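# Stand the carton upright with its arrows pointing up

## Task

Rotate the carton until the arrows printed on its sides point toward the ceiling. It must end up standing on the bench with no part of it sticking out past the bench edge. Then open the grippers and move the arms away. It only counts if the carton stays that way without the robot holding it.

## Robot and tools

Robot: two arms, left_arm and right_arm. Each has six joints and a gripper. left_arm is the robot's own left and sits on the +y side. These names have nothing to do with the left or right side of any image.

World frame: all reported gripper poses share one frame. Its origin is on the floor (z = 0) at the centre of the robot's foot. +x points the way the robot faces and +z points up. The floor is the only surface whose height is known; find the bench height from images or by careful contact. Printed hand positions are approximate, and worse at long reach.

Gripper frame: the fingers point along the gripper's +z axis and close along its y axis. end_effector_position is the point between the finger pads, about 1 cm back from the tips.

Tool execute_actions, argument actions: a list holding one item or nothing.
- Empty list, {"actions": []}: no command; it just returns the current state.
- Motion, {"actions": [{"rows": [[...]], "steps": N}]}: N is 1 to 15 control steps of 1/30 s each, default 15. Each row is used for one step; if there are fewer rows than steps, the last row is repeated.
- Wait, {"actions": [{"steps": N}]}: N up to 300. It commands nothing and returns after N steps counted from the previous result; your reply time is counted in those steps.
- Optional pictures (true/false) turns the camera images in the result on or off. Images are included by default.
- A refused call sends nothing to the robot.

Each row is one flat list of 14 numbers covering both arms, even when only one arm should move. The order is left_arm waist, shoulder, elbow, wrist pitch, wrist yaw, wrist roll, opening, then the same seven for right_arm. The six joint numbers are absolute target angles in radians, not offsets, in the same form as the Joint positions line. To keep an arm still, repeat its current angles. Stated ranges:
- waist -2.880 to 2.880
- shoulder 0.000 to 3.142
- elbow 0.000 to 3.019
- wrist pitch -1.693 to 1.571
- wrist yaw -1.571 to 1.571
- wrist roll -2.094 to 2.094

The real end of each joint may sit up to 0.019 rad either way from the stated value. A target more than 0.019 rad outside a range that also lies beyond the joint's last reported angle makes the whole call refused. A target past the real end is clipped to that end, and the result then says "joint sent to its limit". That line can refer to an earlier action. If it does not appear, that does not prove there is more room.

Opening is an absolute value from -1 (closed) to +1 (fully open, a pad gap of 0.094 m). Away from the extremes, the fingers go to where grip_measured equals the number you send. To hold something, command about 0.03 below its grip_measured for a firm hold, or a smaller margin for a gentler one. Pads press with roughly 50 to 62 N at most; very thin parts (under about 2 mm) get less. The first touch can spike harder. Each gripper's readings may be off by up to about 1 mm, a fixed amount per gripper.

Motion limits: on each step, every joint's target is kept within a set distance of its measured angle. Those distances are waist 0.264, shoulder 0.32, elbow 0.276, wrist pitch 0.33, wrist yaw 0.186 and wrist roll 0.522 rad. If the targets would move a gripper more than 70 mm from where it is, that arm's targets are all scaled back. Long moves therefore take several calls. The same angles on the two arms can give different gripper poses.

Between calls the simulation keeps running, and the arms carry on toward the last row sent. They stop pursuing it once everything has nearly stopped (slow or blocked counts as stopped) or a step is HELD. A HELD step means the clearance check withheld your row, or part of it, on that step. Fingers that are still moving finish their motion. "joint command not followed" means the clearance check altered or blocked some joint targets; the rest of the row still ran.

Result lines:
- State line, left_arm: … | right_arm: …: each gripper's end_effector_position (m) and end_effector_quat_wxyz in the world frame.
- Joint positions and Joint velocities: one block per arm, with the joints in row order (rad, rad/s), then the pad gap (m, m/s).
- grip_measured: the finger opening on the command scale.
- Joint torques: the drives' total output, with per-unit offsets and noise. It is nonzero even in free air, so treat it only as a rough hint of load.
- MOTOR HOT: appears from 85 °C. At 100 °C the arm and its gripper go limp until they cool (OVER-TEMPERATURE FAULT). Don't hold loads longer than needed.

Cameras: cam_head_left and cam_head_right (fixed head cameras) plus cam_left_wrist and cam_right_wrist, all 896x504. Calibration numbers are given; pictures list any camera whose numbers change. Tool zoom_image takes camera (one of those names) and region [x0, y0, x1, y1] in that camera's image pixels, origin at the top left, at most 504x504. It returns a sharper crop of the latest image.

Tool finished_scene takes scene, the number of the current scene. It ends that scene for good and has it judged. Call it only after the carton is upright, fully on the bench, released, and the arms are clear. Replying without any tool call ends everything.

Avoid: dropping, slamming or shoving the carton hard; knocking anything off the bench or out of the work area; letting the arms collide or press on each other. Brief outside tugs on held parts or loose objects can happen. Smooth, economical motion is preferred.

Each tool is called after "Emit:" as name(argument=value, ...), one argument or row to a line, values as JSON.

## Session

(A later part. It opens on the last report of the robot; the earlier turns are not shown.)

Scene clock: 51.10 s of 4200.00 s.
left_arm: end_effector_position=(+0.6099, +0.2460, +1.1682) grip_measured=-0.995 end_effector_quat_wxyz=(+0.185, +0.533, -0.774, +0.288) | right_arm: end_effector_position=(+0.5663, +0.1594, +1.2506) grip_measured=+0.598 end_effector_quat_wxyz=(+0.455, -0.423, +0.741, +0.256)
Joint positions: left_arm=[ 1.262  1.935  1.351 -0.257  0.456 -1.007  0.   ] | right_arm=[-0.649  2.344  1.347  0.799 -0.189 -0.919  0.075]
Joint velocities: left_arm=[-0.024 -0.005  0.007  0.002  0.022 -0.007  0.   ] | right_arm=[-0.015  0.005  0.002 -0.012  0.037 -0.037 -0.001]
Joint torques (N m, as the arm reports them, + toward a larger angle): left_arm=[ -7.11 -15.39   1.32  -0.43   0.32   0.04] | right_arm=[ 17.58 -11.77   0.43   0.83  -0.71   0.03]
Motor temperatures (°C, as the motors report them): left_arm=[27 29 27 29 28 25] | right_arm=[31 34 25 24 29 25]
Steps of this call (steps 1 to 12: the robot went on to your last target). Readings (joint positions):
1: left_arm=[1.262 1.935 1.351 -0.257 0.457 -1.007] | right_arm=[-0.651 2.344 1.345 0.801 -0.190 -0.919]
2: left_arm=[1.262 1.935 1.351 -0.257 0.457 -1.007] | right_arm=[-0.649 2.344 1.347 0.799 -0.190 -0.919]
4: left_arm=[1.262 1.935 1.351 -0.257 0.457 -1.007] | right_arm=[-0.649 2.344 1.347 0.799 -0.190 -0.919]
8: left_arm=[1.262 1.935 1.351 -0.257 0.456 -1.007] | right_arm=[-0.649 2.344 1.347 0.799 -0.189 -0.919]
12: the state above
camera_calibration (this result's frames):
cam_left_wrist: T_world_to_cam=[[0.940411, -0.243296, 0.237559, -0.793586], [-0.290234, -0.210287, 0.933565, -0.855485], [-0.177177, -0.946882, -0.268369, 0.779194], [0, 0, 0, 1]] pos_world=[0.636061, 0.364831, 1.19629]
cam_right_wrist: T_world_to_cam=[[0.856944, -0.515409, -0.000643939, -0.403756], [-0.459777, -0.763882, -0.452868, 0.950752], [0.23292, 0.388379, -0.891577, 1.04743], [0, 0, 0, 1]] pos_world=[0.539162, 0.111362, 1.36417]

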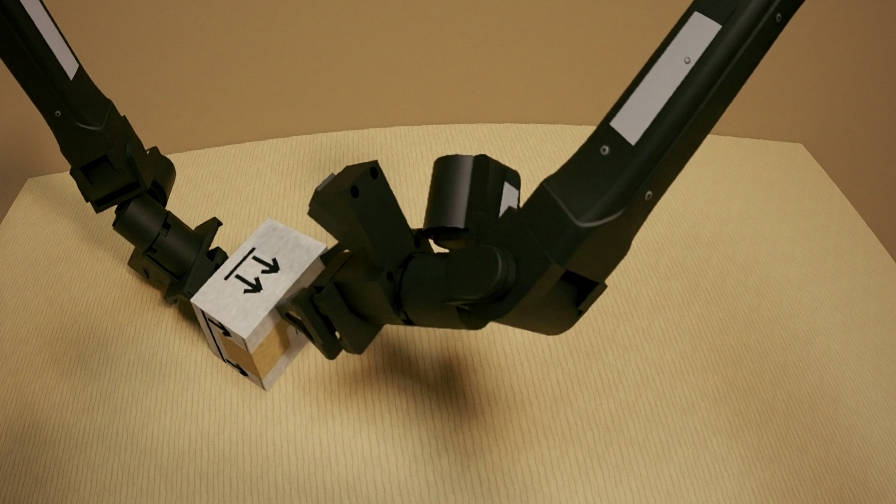

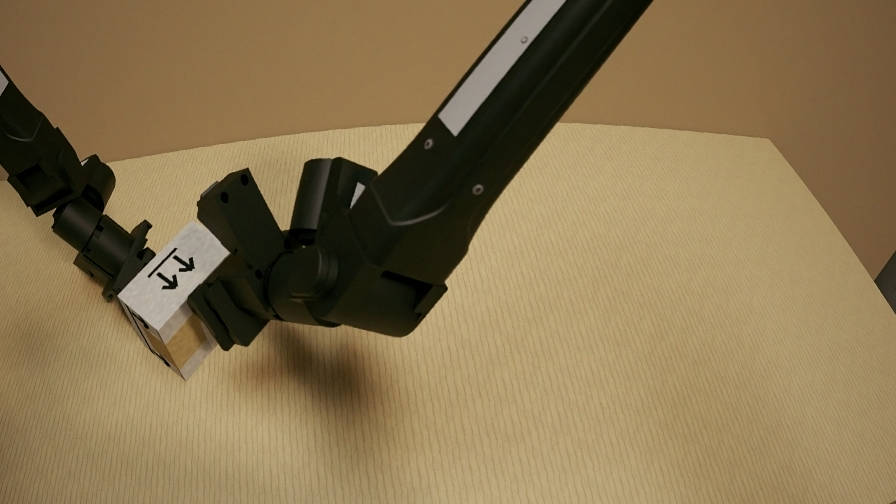

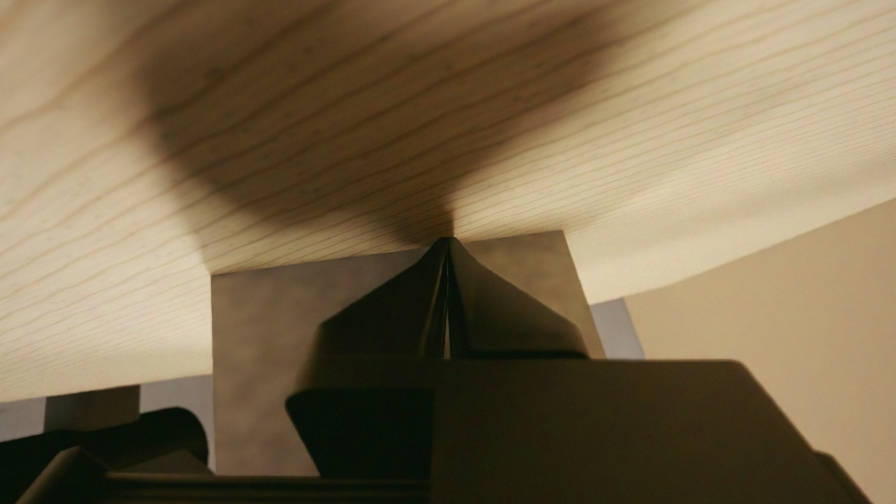

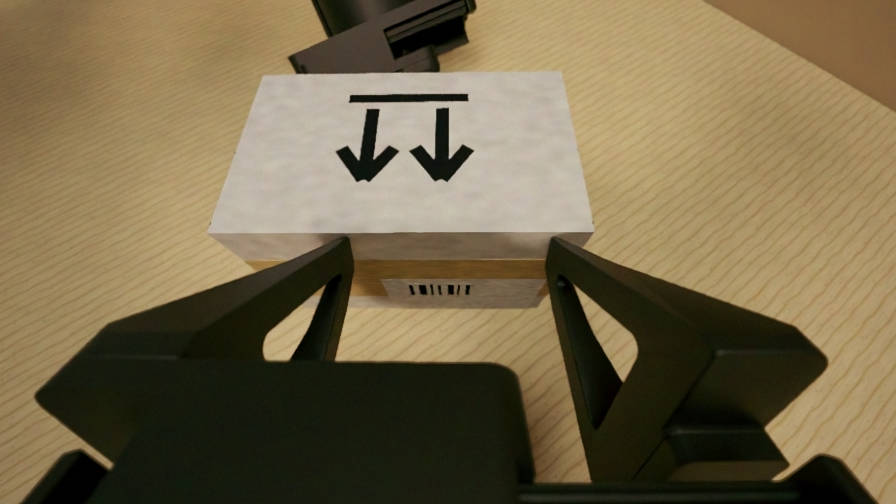

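Emit:
execute_actions(
  actions=[
    {"rows":[[1.26,1.955,1.36,-0.266,0.454,-1.0,-1,-0.628,2.378,1.359,0.781,-0.19,-0.92,0.6],[1.26,1.955,1.36,-0.266,0.454,-1.0,-1,-0.625,2.381,1.365,0.776,-0.19,-0.92,0.6],[1.26,1.955,1.36,-0.266,0.454,-1.0,-1,-0.622,2.383,1.371,0.771,-0.19,-0.92,0.6],[1.26,1.955,1.36,-0.266,0.454,-1.0,-1,-0.619,2.384,1.377,0.766,-0.19,-0.92,0.6],[1.26,1.955,1.36,-0.266,0.454,-1.0,-1,-0.616,2.385,1.383,0.761,-0.19,-0.92,0.6],[1.26,1.955,1.36,-0.266,0.454,-1.0,-1,-0.613,2.386,1.389,0.756,-0.19,-0.92,0.6],[1.26,1.955,1.36,-0.266,0.454,-1.0,-1,-0.61,2.387,1.395,0.751,-0.19,-0.92,0.6],[1.26,1.955,1.36,-0.266,0.454,-1.0,-1,-0.607,2.388,1.401,0.746,-0.19,-0.92,0.6],[1.26,1.955,1.36,-0.266,0.454,-1.0,-1,-0.604,2.389,1.407,0.741,-0.19,-0.92,0.6],[1.26,1.955,1.36,-0.266,0.454,-1.0,-1,-0.601,2.39,1.413,0.736,-0.19,-0.92,0.6],[1.26,1.955,1.36,-0.266,0.454,-1.0,-1,-0.598,2.39,1.419,0.731,-0.19,-0.92,0.6],[1.26,1.955,1.36,-0.266,0.454,-1.0,-1,-0.595,2.39,1.426,0.726,-0.19,-0.92,0.6]],"steps":15},
  ],
  pictures=false,
)

Emit:
execute_actions(
  actions=[
    {"steps":10},
  ],
)

Scene clock: 58.43 s of 4200.00 s.
left_arm: end_effector_position=(+0.6133, +0.2492, +1.1677) grip_measured=-0.995 end_effector_quat_wxyz=(+0.180, +0.530, -0.777, +0.289) | right_arm: end_effector_position=(+0.5754, +0.1766, +1.2542) grip_measured=+0.598 end_effector_quat_wxyz=(+0.453, -0.427, +0.737, +0.263)
Joint positions: left_arm=[ 1.266  1.935  1.357 -0.257  0.457 -0.995  0.   ] | right_arm=[-0.632  2.353  1.399  0.743 -0.188 -0.919  0.075]
Joint velocities: left_arm=[-0.015 -0.024 -0.027  0.007  0.007  0.007  0.001] | right_arm=[ 0.015 -0.015  0.007 -0.032 -0.066 -0.007 -0.   ]
Joint torques (N m, as the arm reports them, + toward a larger angle): left_arm=[ -7.01 -15.83   0.96  -0.43   0.29  -0.09] | right_arm=[ 19.6  -11.21   2.32   0.75  -0.74   0.01]
Motor temperatures (°C, as the motors report them): left_arm=[27 29 27 29 28 25] | right_arm=[31 34 25 24 30 25]
Steps of this call (steps 1 to 15: the robot went on to your last target; steps 16 to 90: nothing new was sent; then 3.83 s passed at rest; steps 91 to 105: all 15 steps of this action). Readings (joint positions):
91: left_arm=[1.262 1.935 1.351 -0.257 0.456 -1.007] | right_arm=[-0.649 2.344 1.347 0.798 -0.189 -0.919]
92: left_arm=[1.262 1.935 1.351 -0.257 0.456 -1.007] | right_arm=[-0.649 2.344 1.348 0.796 -0.189 -0.919]
94: left_arm=[1.262 1.935 1.351 -0.257 0.456 -1.007] | right_arm=[-0.648 2.345 1.352 0.789 -0.189 -0.919]
98: left_arm=[1.262 1.935 1.352 -0.257 0.455 -1.007] | right_arm=[-0.645 2.350 1.371 0.769 -0.189 -0.919]
105: the state above

Scene clock: 58.77 s of 4200.00 s.
left_arm: end_effector_position=(+0.6134, +0.2493, +1.1678) grip_measured=-0.995 end_effector_quat_wxyz=(+0.180, +0.529, -0.777, +0.289) | right_arm: end_effector_position=(+0.5753, +0.1766, +1.2541) grip_measured=+0.598 end_effector_quat_wxyz=(+0.453, -0.427, +0.737, +0.263)
Joint positions: left_arm=[ 1.266  1.934  1.357 -0.257  0.457 -0.994  0.   ] | right_arm=[-0.632  2.353  1.399  0.743 -0.188 -0.919  0.075]
Joint velocities: left_arm=[-0.024 -0.005  0.002 -0.002 -0.007 -0.007 -0.   ] | right_arm=[-0.005  0.005 -0.012  0.002  0.007 -0.007  0.001]
Joint torques (N m, as the arm reports them, + toward a larger angle): left_arm=[ -6.96 -15.73   0.96  -0.53   0.28  -0.06] | right_arm=[ 19.26 -11.37   2.35   0.65  -0.76   0.03]
Motor temperatures (°C, as the motors report them): left_arm=[27 29 27 29 28 25] | right_arm=[31 34 25 24 30 25]
Steps of this call (steps 1 to 10: the robot went on to your last target). Readings (joint positions):
1: left_arm=[1.266 1.934 1.357 -0.257 0.457 -0.994] | right_arm=[-0.632 2.353 1.399 0.743 -0.188 -0.919]
2: left_arm=[1.266 1.934 1.357 -0.257 0.457 -0.994] | right_arm=[-0.632 2.353 1.399 0.743 -0.188 -0.919]
4: left_arm=[1.266 1.934 1.357 -0.257 0.457 -0.994] | right_arm=[-0.632 2.353 1.399 0.743 -0.188 -0.919]
8: left_arm=[1.266 1.934 1.357 -0.257 0.457 -0.994] | right_arm=[-0.632 2.353 1.399 0.743 -0.188 -0.919]
10: the state above
camera_calibration (this result's frames):
cam_left_wrist: T_world_to_cam=[[0.93566, -0.249665, 0.249413, -0.805395], [-0.304084, -0.211721, 0.92882, -0.839016], [-0.179088, -0.944903, -0.274018, 0.790044], [0, 0, 0, 1]] pos_world=[0.639932, 0.367798, 1.19666]
cam_right_wrist: T_world_to_cam=[[0.865796, -0.500327, -0.00841631, -0.400654], [-0.448484, -0.768405, -0.456527, 0.968498], [0.221945, 0.399034, -0.88967, 1.04381], [0, 0, 0, 1]] pos_world=[0.549573, 0.127227, 1.36742]

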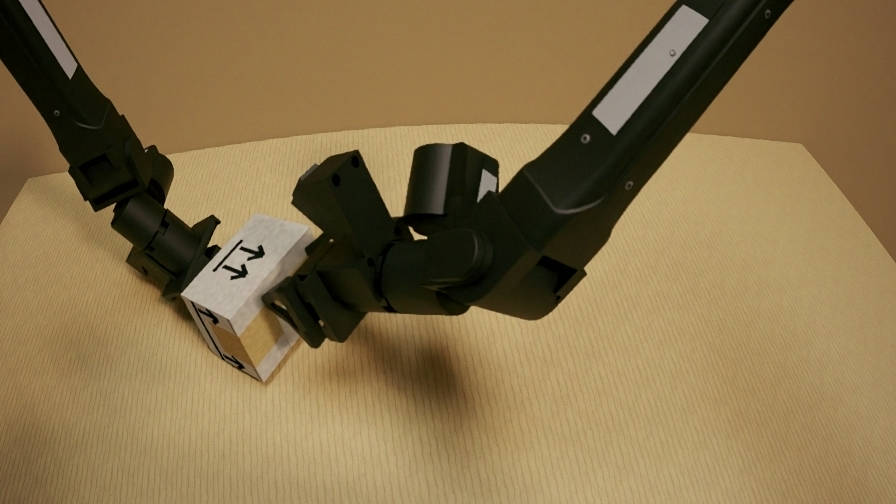

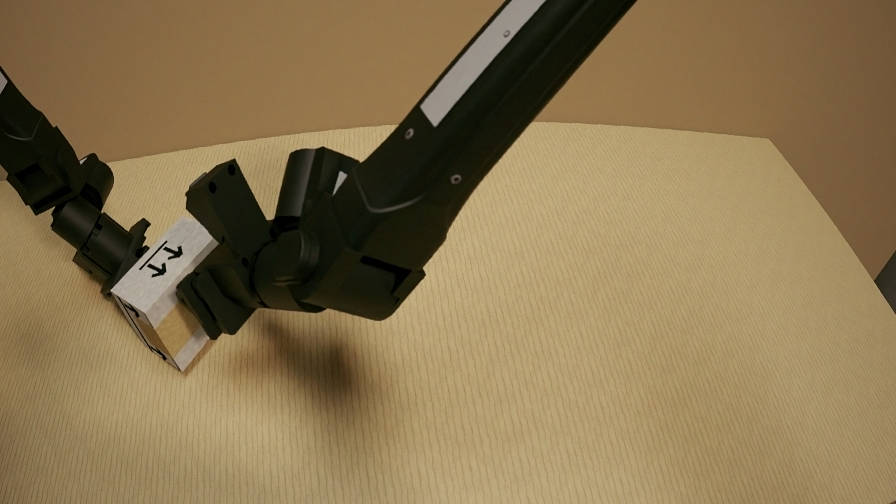

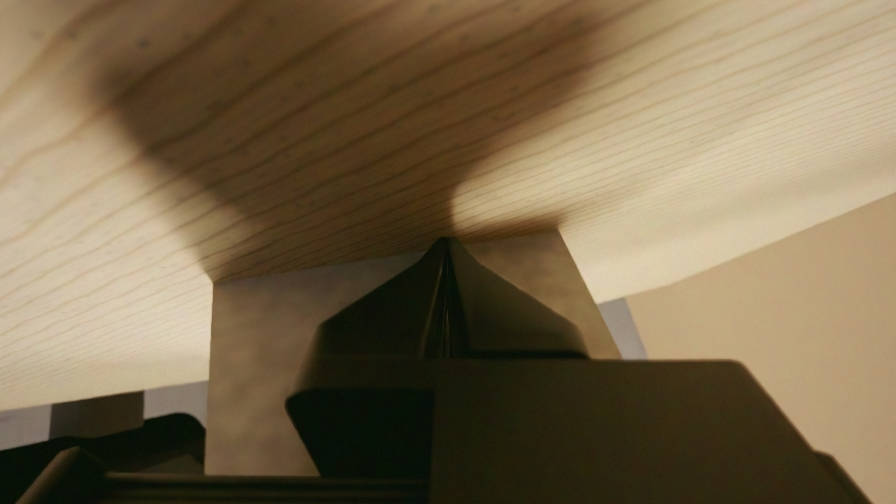

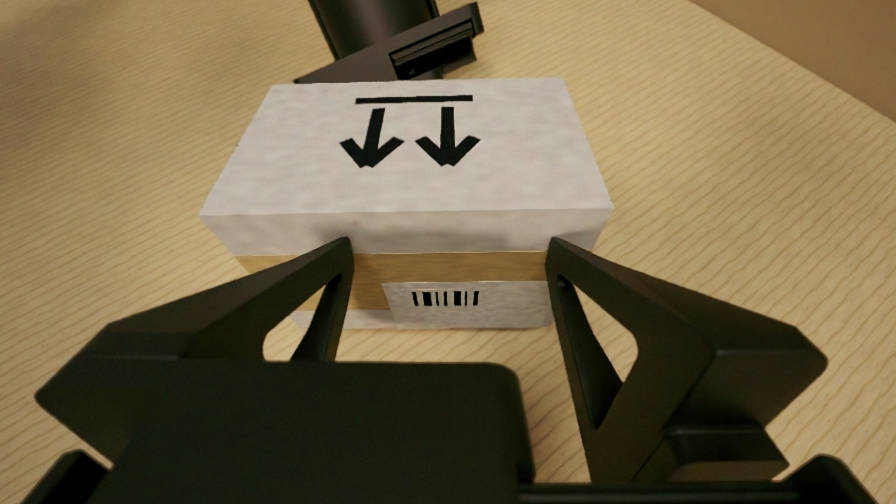

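Emit:
execute_actions(
  actions=[
    {"rows":[[1.275,1.94,1.364,-0.27,0.462,-0.98,-1,-0.593,2.386,1.428,0.724,-0.19,-0.92,0.6],[1.282,1.935,1.368,-0.274,0.47,-0.97,-1,-0.591,2.382,1.431,0.721,-0.19,-0.92,0.6],[1.287,1.93,1.371,-0.278,0.478,-0.96,-1,-0.589,2.378,1.434,0.718,-0.19,-0.92,0.6],[1.291,1.927,1.374,-0.282,0.486,-0.95,-1,-0.586,2.374,1.437,0.715,-0.19,-0.92,0.6],[1.295,1.924,1.377,-0.286,0.494,-0.94,-1,-0.583,2.37,1.44,0.712,-0.19,-0.92,0.6],[1.299,1.921,1.38,-0.29,0.502,-0.93,-1,-0.58,2.366,1.443,0.709,-0.19,-0.92,0.6],[1.303,1.918,1.383,-0.294,0.51,-0.92,-1,-0.577,2.362,1.446,0.706,-0.19,-0.92,0.6],[1.307,1.916,1.386,-0.298,0.518,-0.91,-1,-0.574,2.36,1.449,0.703,-0.19,-0.92,0.6],[1.311,1.914,1.389,-0.302,0.526,-0.9,-1,-0.571,2.36,1.452,0.70,-0.19,-0.92,0.6],[1.315,1.912,1.392,-0.306,0.534,-0.89,-1,-0.568,2.36,1.455,0.697,-0.19,-0.92,0.6],[1.319,1.91,1.395,-0.31,0.542,-0.88,-1,-0.565,2.36,1.458,0.694,-0.19,-0.92,0.6],[1.323,1.91,1.398,-0.314,0.55,-0.87,-1,-0.562,2.36,1.461,0.69,-0.19,-0.92,0.6]],"steps":15},
  ],
  pictures=false,
)

Emit:
execute_actions(
  actions=[
    {"steps":10},
  ],
)

Scene clock: 68.10 s of 4200.00 s.
left_arm: end_effector_position=(+0.6203, +0.2708, +1.1704) grip_measured=-0.995 end_effector_quat_wxyz=(+0.177, +0.502, -0.783, +0.322) | right_arm: end_effector_position=(+0.5844, +0.2122, +1.2839) grip_measured=+0.598 end_effector_quat_wxyz=(+0.468, -0.430, +0.720, +0.279)
Joint positions: left_arm=[ 1.312  1.934  1.384 -0.296  0.547 -0.897  0.   ] | right_arm=[-0.58   2.353  1.452  0.705 -0.188 -0.919  0.075]
Joint velocities: left_arm=[ 0.063  0.005  0.007 -0.027 -0.066  0.154 -0.   ] | right_arm=[ 0.142 -0.005  0.027 -0.022 -0.022  0.007  0.001]
Joint torques (N m, as the arm reports them, + toward a larger angle): left_arm=[ -5.17 -19.23   1.93  -0.79   0.61   0.06] | right_arm=[ 18.03 -14.1    1.29   0.86  -0.74   0.02]
Motor temperatures (°C, as the motors report them): left_arm=[27 29 26 29 28 25] | right_arm=[32 34 25 24 30 25]
Steps of this call (steps 1 to 15: the robot went on to your last target; steps 16 to 90: nothing new was sent; then 5.83 s passed at rest; steps 91 to 105: all 15 steps of this action). Readings (joint positions):
91: left_arm=[1.267 1.934 1.357 -0.257 0.460 -0.991] | right_arm=[-0.632 2.353 1.399 0.743 -0.188 -0.919]
92: left_arm=[1.268 1.934 1.358 -0.257 0.464 -0.987] | right_arm=[-0.632 2.353 1.401 0.742 -0.188 -0.919]
94: left_arm=[1.273 1.934 1.361 -0.260 0.477 -0.978] | right_arm=[-0.630 2.353 1.407 0.734 -0.188 -0.919]
98: left_arm=[1.287 1.934 1.371 -0.272 0.508 -0.949] | right_arm=[-0.617 2.353 1.426 0.719 -0.188 -0.919]
105: the state above

Scene clock: 68.43 s of 4200.00 s.
left_arm: end_effector_position=(+0.6199, +0.2722, +1.1701) grip_measured=-0.995 end_effector_quat_wxyz=(+0.175, +0.496, -0.787, +0.323) | right_arm: end_effector_position=(+0.5817, +0.2182, +1.2894) grip_measured=+0.598 end_effector_quat_wxyz=(+0.469, -0.432, +0.717, +0.283)
Joint positions: left_arm=[ 1.314  1.934  1.385 -0.299  0.548 -0.88   0.   ] | right_arm=[-0.57   2.353  1.453  0.703 -0.189 -0.919  0.075]
Joint velocities: left_arm=[ 0.005 -0.024  0.002  0.002 -0.051  0.037 -0.001] | right_arm=[-0.015 -0.005 -0.012 -0.002  0.007  0.022 -0.001]
Joint torques (N m, as the arm reports them, + toward a larger angle): left_arm=[ -5.08 -18.99   1.99  -0.73   0.57   0.1 ] | right_arm=[ 18.22 -13.96   1.49   0.8   -0.69   0.01]
Motor temperatures (°C, as the motors report them): left_arm=[27 29 26 29 28 25] | right_arm=[32 34 25 24 30 25]
Steps of this call (steps 1 to 10: the robot went on to your last target). Readings (joint positions):
1: left_arm=[1.314 1.934 1.385 -0.297 0.547 -0.893] | right_arm=[-0.576 2.353 1.452 0.704 -0.188 -0.919]
2: left_arm=[1.314 1.934 1.385 -0.298 0.547 -0.890] | right_arm=[-0.573 2.353 1.453 0.704 -0.189 -0.919]
4: left_arm=[1.314 1.934 1.385 -0.299 0.548 -0.885] | right_arm=[-0.570 2.353 1.453 0.703 -0.189 -0.919]
8: left_arm=[1.314 1.934 1.385 -0.299 0.548 -0.881] | right_arm=[-0.570 2.353 1.453 0.703 -0.189 -0.919]
10: the state above
camera_calibration (this result's frames):
cam_left_wrist: T_world_to_cam=[[0.904786, -0.277623, 0.322935, -0.865536], [-0.372185, -0.146936, 0.916454, -0.795261], [-0.206978, -0.949387, -0.236273, 0.787787], [0, 0, 0, 1]] pos_world=[0.650196, 0.390769, 1.19446]
cam_right_wrist: T_world_to_cam=[[0.882196, -0.470816, -0.00786859, -0.40178], [-0.409666, -0.759163, -0.505811, 1.05837], [0.23217, 0.449448, -0.862608, 1.00531], [0, 0, 0, 1]] pos_world=[0.554621, 0.162471, 1.39936]

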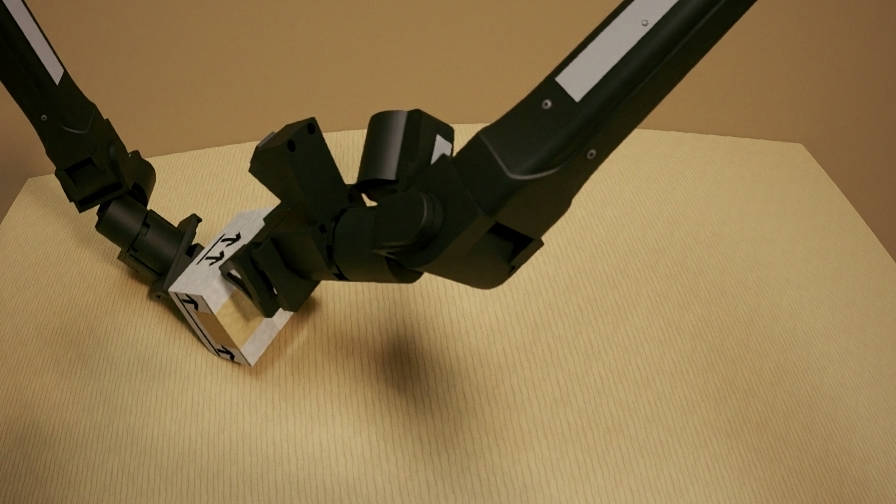

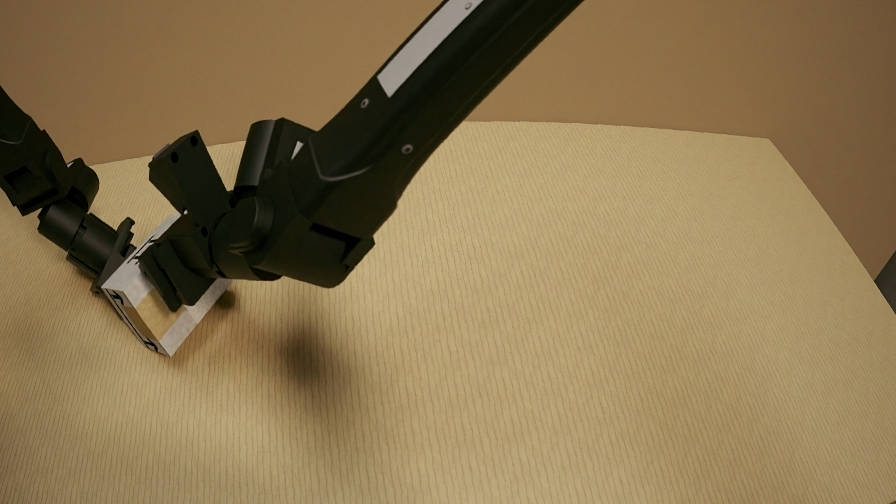

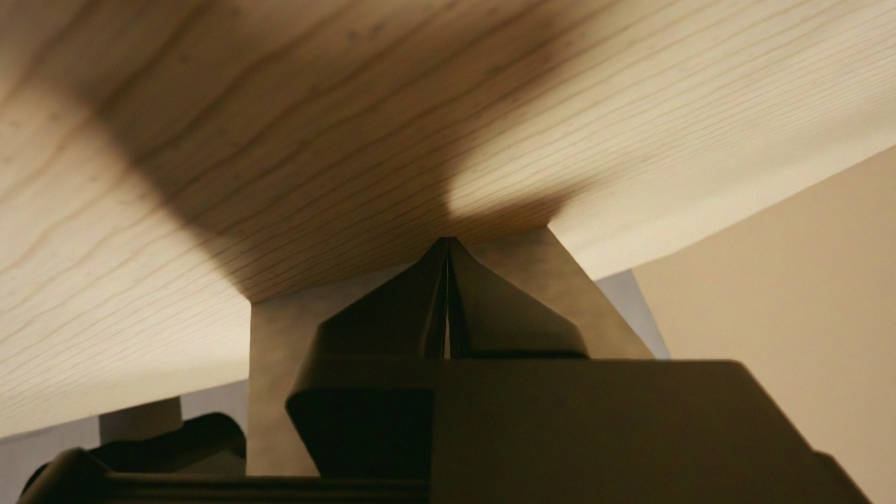

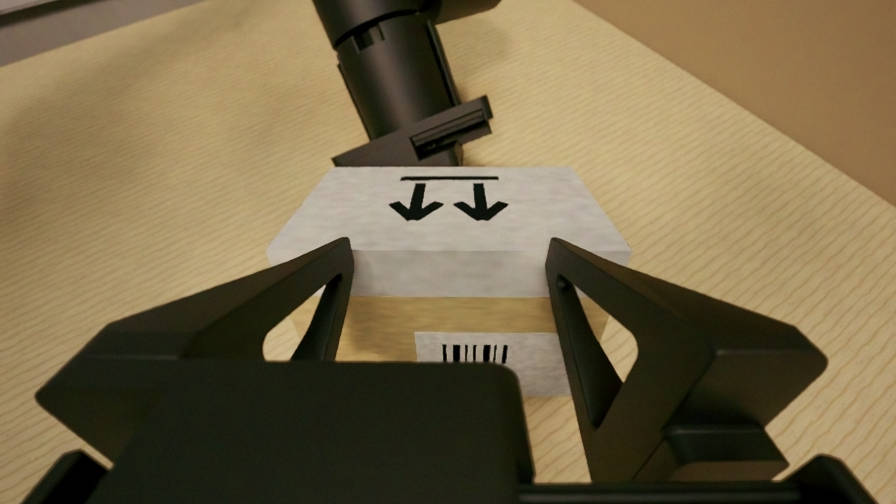

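Emit:
execute_actions(
  actions=[
    {"rows":[[1.327,1.907,1.402,-0.318,0.55,-0.87,-1,-0.565,2.38,1.465,0.688,-0.19,-0.92,0.6],[1.33,1.906,1.406,-0.322,0.55,-0.87,-1,-0.565,2.385,1.473,0.684,-0.19,-0.92,0.6],[1.333,1.905,1.41,-0.326,0.55,-0.87,-1,-0.565,2.39,1.481,0.68,-0.19,-0.92,0.6],[1.336,1.904,1.414,-0.33,0.55,-0.87,-1,-0.565,2.394,1.489,0.676,-0.19,-0.92,0.6],[1.339,1.903,1.418,-0.334,0.55,-0.87,-1,-0.565,2.398,1.497,0.672,-0.19,-0.92,0.6],[1.342,1.902,1.422,-0.338,0.55,-0.87,-1,-0.565,2.402,1.505,0.668,-0.19,-0.92,0.6],[1.345,1.901,1.426,-0.342,0.55,-0.87,-1,-0.565,2.406,1.513,0.664,-0.19,-0.92,0.6],[1.348,1.90,1.43,-0.346,0.55,-0.87,-1,-0.565,2.41,1.521,0.66,-0.19,-0.92,0.6],[1.351,1.899,1.434,-0.35,0.55,-0.87,-1,-0.565,2.414,1.529,0.656,-0.19,-0.92,0.6],[1.354,1.898,1.438,-0.354,0.55,-0.87,-1,-0.565,2.418,1.537,0.652,-0.19,-0.92,0.6],[1.356,1.897,1.442,-0.358,0.55,-0.87,-1,-0.565,2.422,1.545,0.648,-0.19,-0.92,0.6],[1.358,1.896,1.445,-0.362,0.55,-0.87,-1,-0.565,2.426,1.553,0.644,-0.19,-0.92,0.6],[1.358,1.896,1.445,-0.362,0.55,-0.87,-1,-0.565,2.43,1.561,0.64,-0.19,-0.92,0.6]],"steps":15},
  ],
  pictures=false,
)

Emit:
execute_actions(
  actions=[
    {"steps":10},
  ],
)

Scene clock: 75.73 s of 4200.00 s.
left_arm: end_effector_position=(+0.6374, +0.3007, +1.1717) grip_measured=-0.995 end_effector_quat_wxyz=(+0.165, +0.507, -0.785, +0.315) | right_arm: end_effector_position=(+0.6025, +0.2332, +1.2830) grip_measured=+0.598 end_effector_quat_wxyz=(+0.475, -0.429, +0.715, +0.281)
Joint positions: left_arm=[ 1.348  1.923  1.429 -0.345  0.548 -0.877  0.   ] | right_arm=[-0.57   2.389  1.549  0.656 -0.191 -0.919  0.075]
Joint velocities: left_arm=[ 0.073 -0.073  0.066 -0.007  0.095  0.037 -0.001] | right_arm=[-0.015  0.054  0.095 -0.051 -0.051 -0.022 -0.   ]
Joint torques (N m, as the arm reports them, + toward a larger angle): left_arm=[ -4.58 -19.51   2.36  -0.67   0.57   0.07] | right_arm=[ 18.5  -12.05   1.76   0.86  -0.59   0.01]
Motor temperatures (°C, as the motors report them): left_arm=[27 29 27 29 28 25] | right_arm=[32 35 25 24 30 25]
Steps of this call (steps 1 to 30: the robot went on to your last target; steps 31 to 90: nothing new was sent; then 3.80 s passed at rest; steps 91 to 105: all 15 steps of this action). Readings (joint positions):
91: left_arm=[1.314 1.934 1.385 -0.299 0.548 -0.878] | right_arm=[-0.570 2.353 1.453 0.703 -0.189 -0.919]
92: left_arm=[1.315 1.934 1.385 -0.302 0.548 -0.878] | right_arm=[-0.570 2.353 1.453 0.702 -0.189 -0.919]
94: left_arm=[1.315 1.934 1.389 -0.309 0.548 -0.877] | right_arm=[-0.570 2.354 1.459 0.696 -0.191 -0.919]
98: left_arm=[1.324 1.934 1.404 -0.324 0.548 -0.877] | right_arm=[-0.570 2.365 1.491 0.681 -0.191 -0.919]
105: the state above

Scene clock: 76.07 s of 4200.00 s.
left_arm: end_effector_position=(+0.6415, +0.3047, +1.1740) grip_measured=-0.995 end_effector_quat_wxyz=(+0.161, +0.507, -0.786, +0.315) | right_arm: end_effector_position=(+0.6003, +0.2343, +1.2808) grip_measured=+0.598 end_effector_quat_wxyz=(+0.472, -0.430, +0.716, +0.282)
Joint positions: left_arm=[ 1.351  1.916  1.431 -0.346  0.548 -0.877  0.   ] | right_arm=[-0.57   2.394  1.551  0.652 -0.191 -0.919  0.075]
Joint velocities: left_arm=[-0.015 -0.015  0.002 -0.007  0.022  0.066  0.001] | right_arm=[-0.024 -0.005  0.002 -0.007 -0.022 -0.066 -0.   ]
Joint torques (N m, as the arm reports them, + toward a larger angle): left_arm=[ -4.83 -19.64   2.49  -0.77   0.57   0.08] | right_arm=[ 18.7  -12.36   1.84   0.91  -0.6    0.03]
Motor temperatures (°C, as the motors report them): left_arm=[27 29 27 29 28 25] | right_arm=[32 35 25 24 30 25]
Steps of this call (steps 1 to 10: the robot went on to your last target). Readings (joint positions):
1: left_arm=[1.350 1.921 1.430 -0.345 0.548 -0.877] | right_arm=[-0.570 2.391 1.551 0.655 -0.191 -0.919]
2: left_arm=[1.350 1.919 1.431 -0.346 0.548 -0.877] | right_arm=[-0.570 2.392 1.551 0.654 -0.191 -0.919]
4: left_arm=[1.351 1.917 1.431 -0.346 0.548 -0.877] | right_arm=[-0.570 2.393 1.551 0.653 -0.191 -0.919]
8: left_arm=[1.351 1.916 1.431 -0.346 0.548 -0.877] | right_arm=[-0.570 2.394 1.551 0.652 -0.191 -0.919]
10: the state above
camera_calibration (this result's frames):
cam_left_wrist: T_world_to_cam=[[0.909078, -0.264685, 0.321744, -0.882673], [-0.37502, -0.183458, 0.908682, -0.763943], [-0.181488, -0.946723, -0.26604, 0.841896], [0, 0, 0, 1]] pos_world=[0.668719, 0.423259, 1.20215]
cam_right_wrist: T_world_to_cam=[[0.88054, -0.473947, -0.00484484, -0.412801], [-0.409618, -0.755802, -0.510858, 1.07951], [0.238458, 0.451816, -0.859651, 0.978274], [0, 0, 0, 1]] pos_world=[0.572396, 0.178248, 1.39045]

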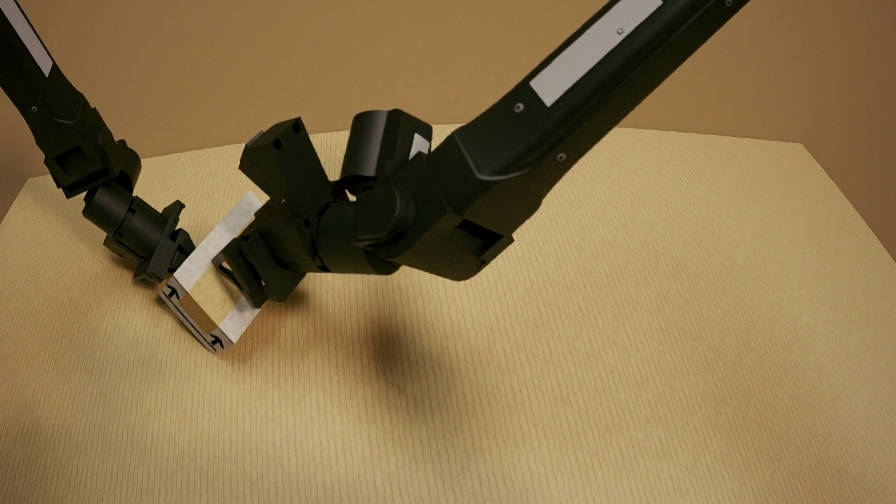

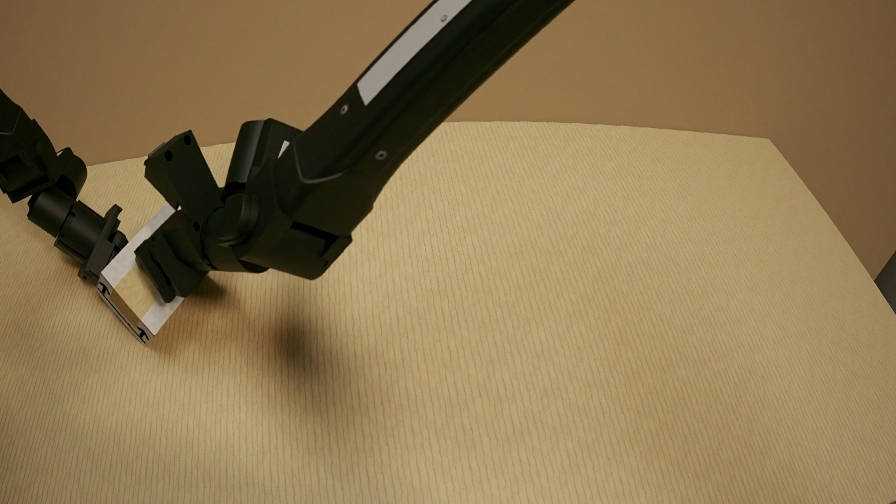

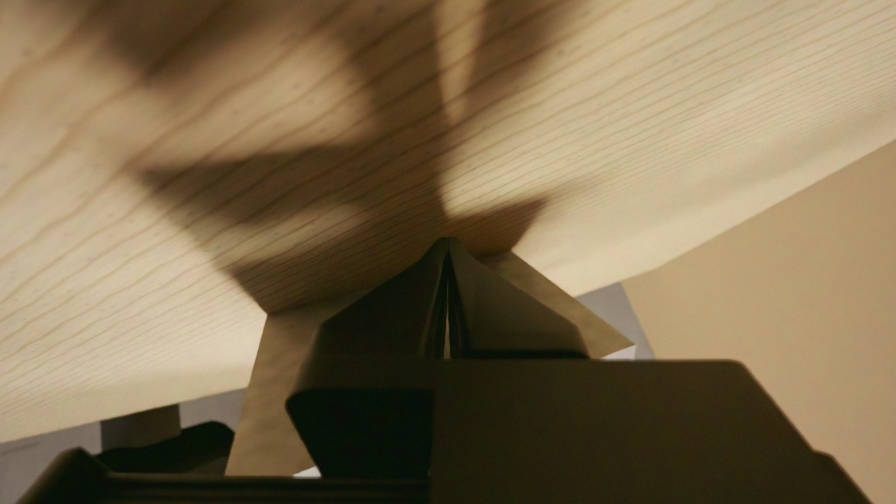

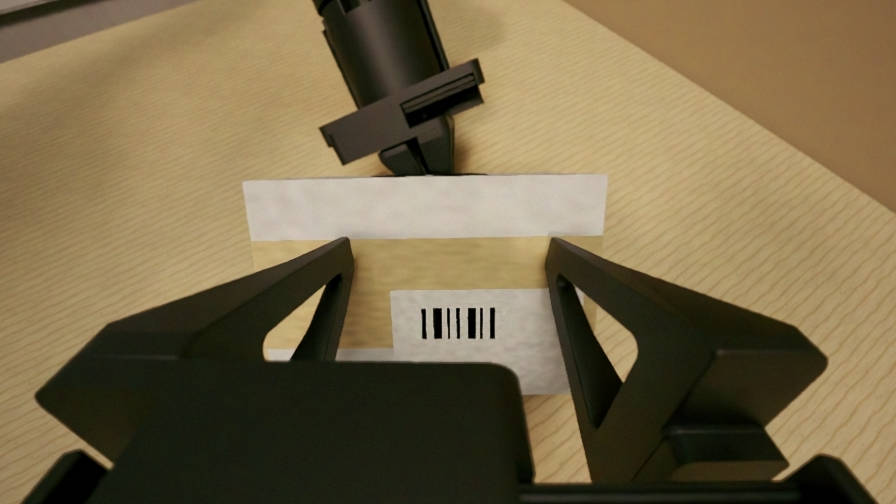

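Leaning on the left. Withdraw left slowly; right retreats.

Emit:
execute_actions(
  actions=[
    {"rows":[[1.361,1.896,1.448,-0.365,0.55,-0.87,-1,-0.567,2.39,1.54,0.65,-0.19,-0.92,0.6],[1.364,1.896,1.451,-0.368,0.55,-0.87,-1,-0.567,2.375,1.53,0.655,-0.19,-0.92,0.6],[1.367,1.896,1.454,-0.371,0.55,-0.87,-1,-0.567,2.365,1.515,0.66,-0.19,-0.92,0.6],[1.37,1.896,1.457,-0.374,0.55,-0.87,-1,-0.567,2.355,1.50,0.665,-0.19,-0.92,0.6],[1.373,1.896,1.46,-0.377,0.55,-0.87,-1,-0.567,2.345,1.485,0.67,-0.19,-0.92,0.6],[1.376,1.896,1.463,-0.38,0.55,-0.87,-1,-0.567,2.335,1.47,0.675,-0.19,-0.92,0.6],[1.379,1.896,1.466,-0.383,0.55,-0.87,-1,-0.567,2.325,1.455,0.68,-0.19,-0.92,0.6],[1.382,1.896,1.469,-0.386,0.55,-0.87,-1,-0.567,2.315,1.44,0.685,-0.19,-0.92,0.6],[1.385,1.896,1.472,-0.389,0.55,-0.87,-1,-0.567,2.305,1.425,0.69,-0.19,-0.92,0.6],[1.388,1.896,1.475,-0.392,0.55,-0.87,-1,-0.567,2.295,1.41,0.695,-0.19,-0.92,0.6],[1.391,1.896,1.478,-0.395,0.55,-0.87,-1,-0.567,2.285,1.395,0.70,-0.19,-0.92,0.6],[1.394,1.896,1.481,-0.398,0.55,-0.87,-1,-0.567,2.275,1.38,0.705,-0.19,-0.92,0.6],[1.397,1.896,1.484,-0.401,0.55,-0.87,-1,-0.567,2.265,1.365,0.71,-0.19,-0.92,0.6],[1.40,1.896,1.487,-0.404,0.55,-0.87,-1,-0.567,2.255,1.35,0.715,-0.19,-0.92,0.6],[1.403,1.896,1.49,-0.407,0.55,-0.87,-1,-0.567,2.245,1.335,0.72,-0.19,-0.92,0.6]],"steps":15},
  ],
  pictures=false,
)

Emit:
execute_actions(
  actions=[
    {"rows":[[1.407,1.893,1.494,-0.411,0.55,-0.87,-1,-0.567,2.23,1.31,0.73,-0.19,-0.92,0.6],[1.411,1.891,1.498,-0.415,0.55,-0.87,-1,-0.567,2.215,1.285,0.74,-0.19,-0.92,0.6],[1.415,1.889,1.502,-0.419,0.55,-0.87,-1,-0.567,2.2,1.26,0.75,-0.19,-0.92,0.6],[1.419,1.887,1.506,-0.423,0.55,-0.87,-1,-0.567,2.185,1.235,0.76,-0.19,-0.92,0.6],[1.423,1.885,1.51,-0.427,0.55,-0.87,-1,-0.567,2.17,1.21,0.77,-0.19,-0.92,0.6],[1.427,1.883,1.514,-0.431,0.55,-0.87,-1,-0.567,2.155,1.185,0.78,-0.19,-0.92,0.6],[1.432,1.88,1.518,-0.435,0.55,-0.87,-1,-0.567,2.14,1.16,0.79,-0.19,-0.92,0.6],[1.438,1.875,1.52,-0.44,0.55,-0.87,-1,-0.567,2.125,1.135,0.8,-0.19,-0.92,0.6],[1.445,1.87,1.52,-0.44,0.55,-0.87,-1,-0.567,2.11,1.11,0.81,-0.19,-0.92,0.6],[1.452,1.865,1.52,-0.44,0.55,-0.87,-1,-0.567,2.095,1.085,0.82,-0.19,-0.92,0.6],[1.46,1.86,1.52,-0.44,0.55,-0.87,-1,-0.567,2.08,1.06,0.83,-0.19,-0.92,0.6]],"steps":15},
  ],
)

Scene clock: 85.57 s of 4200.00 s.
left_arm: end_effector_position=(+0.6511, +0.3338, +1.1712) grip_measured=-0.995 end_effector_quat_wxyz=(+0.154, +0.520, -0.783, +0.304) | right_arm: end_effector_position=(+0.5734, +0.2001, +1.3059) grip_measured=+0.598 end_effector_quat_wxyz=(+0.458, -0.437, +0.718, +0.289)
Joint positions: left_arm=[ 1.388  1.916  1.47  -0.383  0.548 -0.876  0.   ] | right_arm=[-0.57   2.283  1.363  0.694 -0.191 -0.919  0.075]
Joint velocities: left_arm=[ 0.142  0.015  0.12  -0.066 -0.022 -0.022 -0.001] | right_arm=[-0.024 -0.357 -0.393  0.168  0.007  0.037  0.002]
Joint torques (N m, as the arm reports them, + toward a larger angle): left_arm=[ -4.53 -20.05   2.83  -0.89   0.6    0.07] | right_arm=[ 17.14 -15.51   0.43   1.99  -0.61   0.01]
Motor temperatures (°C, as the motors report them): left_arm=[27 30 27 29 28 25] | right_arm=[32 35 25 24 30 25]
Steps of this call (steps 1 to 15: the robot went on to your last target; steps 16 to 90: nothing new was sent; then 6.00 s passed at rest; steps 91 to 105: all 15 steps of this action). Readings (joint positions):
91: left_arm=[1.351 1.916 1.431 -0.346 0.548 -0.877] | right_arm=[-0.570 2.394 1.550 0.652 -0.191 -0.919]
92: left_arm=[1.351 1.916 1.432 -0.348 0.548 -0.877] | right_arm=[-0.570 2.393 1.548 0.652 -0.191 -0.919]
94: left_arm=[1.351 1.916 1.434 -0.353 0.548 -0.877] | right_arm=[-0.570 2.386 1.530 0.652 -0.191 -0.919]
98: left_arm=[1.358 1.916 1.443 -0.365 0.548 -0.877] | right_arm=[-0.570 2.355 1.468 0.660 -0.191 -0.919]
105: the state above

Scene clock: 86.07 s of 4200.00 s.
left_arm: end_effector_position=(+0.6603, +0.3836, +1.1776) grip_measured=-0.995 end_effector_quat_wxyz=(+0.138, +0.541, -0.778, +0.287) | right_arm: end_effector_position=(+0.5418, +0.1348, +1.3632) grip_measured=+0.598 end_effector_quat_wxyz=(+0.463, -0.435, +0.717, +0.287)
Joint positions: left_arm=[ 1.45   1.889  1.495 -0.425  0.548 -0.876  0.   ] | right_arm=[-0.57   2.086  1.059  0.812 -0.191 -0.919  0.075]
Joint velocities: left_arm=[ 0.122 -0.112  0.002 -0.002  0.007 -0.066 -0.001] | right_arm=[-0.015 -0.015 -0.002  0.042 -0.051 -0.081 -0.   ]
Joint torques (N m, as the arm reports them, + toward a larger angle): left_arm=[ -3.16 -20.41   3.87  -0.76   0.5    0.05] | right_arm=[ 14.91 -13.78   0.04   1.96  -0.6    0.02]
Motor temperatures (°C, as the motors report them): left_arm=[27 30 27 29 28 25] | right_arm=[32 35 25 24 30 25]
Steps of this call (steps 1 to 15: all 15 steps of this action). Readings (joint positions):
1: left_arm=[1.393 1.916 1.474 -0.386 0.548 -0.876] | right_arm=[-0.570 2.271 1.347 0.700 -0.191 -0.919]
2: left_arm=[1.397 1.916 1.477 -0.390 0.548 -0.876] | right_arm=[-0.570 2.257 1.328 0.708 -0.191 -0.919]
4: left_arm=[1.403 1.916 1.482 -0.399 0.548 -0.876] | right_arm=[-0.570 2.226 1.283 0.727 -0.191 -0.919]
8: left_arm=[1.415 1.914 1.492 -0.417 0.548 -0.876] | right_arm=[-0.570 2.162 1.182 0.766 -0.191 -0.919]
15: the state above
camera_calibration (this result's frames):
cam_left_wrist: T_world_to_cam=[[0.930368, -0.226742, 0.288104, -0.869011], [-0.344635, -0.272795, 0.898226, -0.719131], [-0.125072, -0.934971, -0.331942, 0.956764], [0, 0, 0, 1]] pos_world=[0.680326, 0.501331, 1.2139]
cam_right_wrist: T_world_to_cam=[[0.887443, -0.460628, -0.0163113, -0.397926], [-0.406532, -0.765565, -0.49864, 1.00543], [0.2172, 0.449146, -0.866656, 1.12942], [0, 0, 0, 1]] pos_world=[0.516563, 0.0791463, 1.47368]

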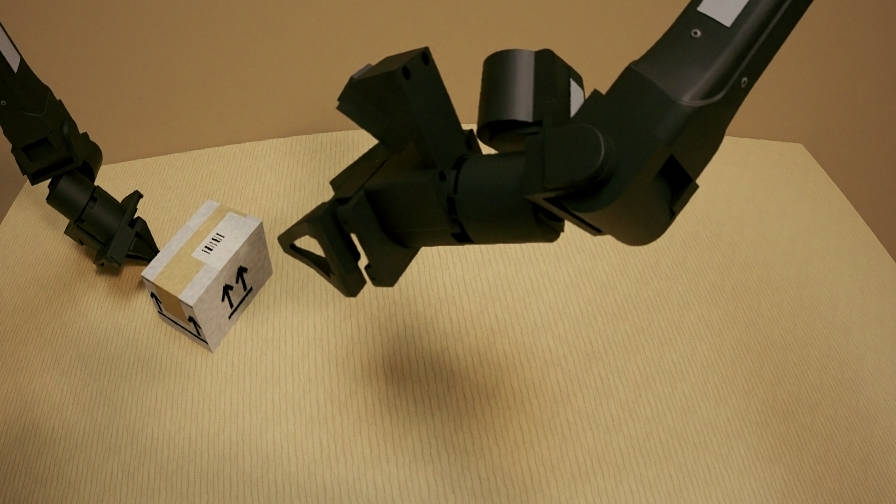

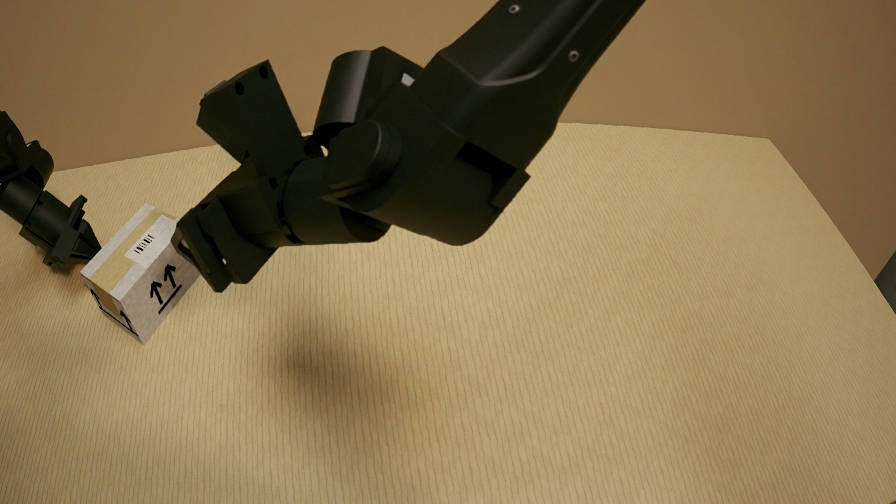

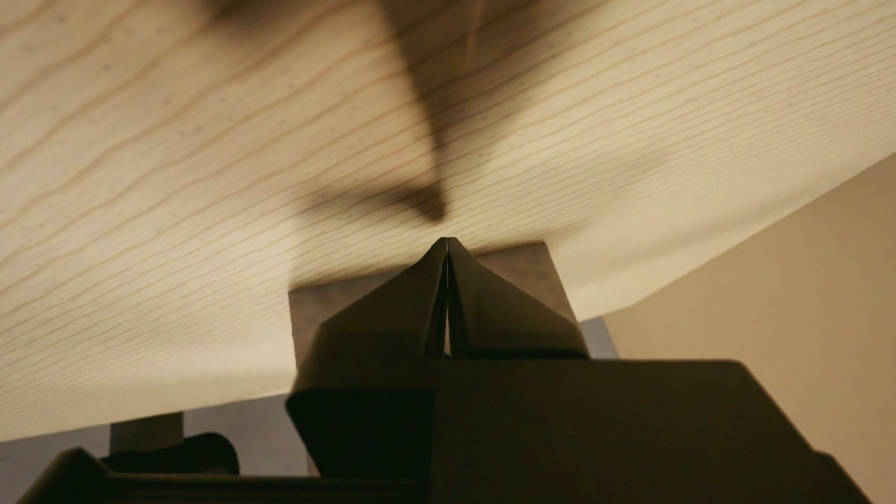

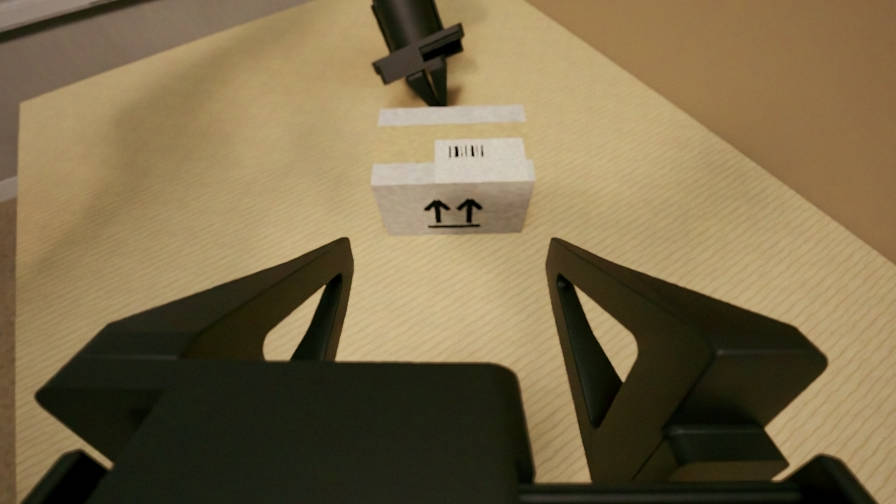

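Emit:
execute_actions(
  actions=[
    {"rows":[[1.475,1.84,1.5,-0.44,0.55,-0.87,-1,-0.567,2.08,1.06,0.83,-0.19,-0.92,0.6],[1.49,1.82,1.5,-0.44,0.55,-0.87,-1,-0.567,2.08,1.06,0.83,-0.19,-0.92,0.6],[1.505,1.8,1.49,-0.44,0.55,-0.87,-1,-0.567,2.08,1.06,0.83,-0.19,-0.92,0.6],[1.52,1.78,1.48,-0.44,0.55,-0.87,-1,-0.567,2.08,1.06,0.83,-0.19,-0.92,0.6],[1.535,1.76,1.47,-0.44,0.55,-0.87,-1,-0.567,2.08,1.06,0.83,-0.19,-0.92,0.6],[1.55,1.74,1.46,-0.44,0.55,-0.87,-1,-0.567,2.08,1.06,0.83,-0.19,-0.92,0.6],[1.565,1.72,1.45,-0.44,0.55,-0.87,-1,-0.567,2.08,1.06,0.83,-0.19,-0.92,0.6],[1.58,1.70,1.44,-0.44,0.55,-0.87,-1,-0.567,2.08,1.06,0.83,-0.19,-0.92,0.6]],"steps":15},
  ],
  pictures=false,
)

Emit:
finished_scene(
  scene=2,
)

Scene clock: 90.90 s of 4200.00 s.
left_arm: end_effector_position=(+0.6885, +0.5072, +1.2551) grip_measured=-0.995 end_effector_quat_wxyz=(+0.045, +0.575, -0.775, +0.257) | right_arm: end_effector_position=(+0.5425, +0.1347, +1.3636) grip_measured=+0.598 end_effector_quat_wxyz=(+0.464, -0.434, +0.717, +0.286)
Joint positions: left_arm=[ 1.599  1.694  1.447 -0.427  0.549 -0.876  0.   ] | right_arm=[-0.57   2.086  1.06   0.815 -0.191 -0.919  0.075]
Joint velocities: left_arm=[ 0.034 -0.21   0.002  0.012 -0.037 -0.022 -0.   ] | right_arm=[-0.005 -0.005  0.002  0.012  0.022  0.051 -0.001]
Joint torques (N m, as the arm reports them, + toward a larger angle): left_arm=[ -3.31 -18.42   2.88  -0.41   0.37   0.08] | right_arm=[ 14.85 -13.4    0.1    2.05  -0.62   0.02]
Motor temperatures (°C, as the motors report them): left_arm=[27 30 27 29 28 25] | right_arm=[32 35 25 24 30 25]
Steps of this call (steps 1 to 30: the robot went on to your last target; steps 31 to 90: nothing new was sent; then 1.33 s passed at rest; steps 91 to 105: all 15 steps of this action). Readings (joint positions):
91: left_arm=[1.458 1.879 1.502 -0.425 0.548 -0.876] | right_arm=[-0.570 2.086 1.060 0.815 -0.191 -0.919]
92: left_arm=[1.459 1.877 1.502 -0.425 0.548 -0.876] | right_arm=[-0.570 2.086 1.060 0.815 -0.191 -0.919]
94: left_arm=[1.467 1.866 1.496 -0.425 0.549 -0.876] | right_arm=[-0.570 2.086 1.060 0.815 -0.191 -0.919]
98: left_arm=[1.515 1.803 1.461 -0.426 0.549 -0.876] | right_arm=[-0.570 2.086 1.060 0.815 -0.191 -0.919]
105: the state above

The scene is finished: the task was done.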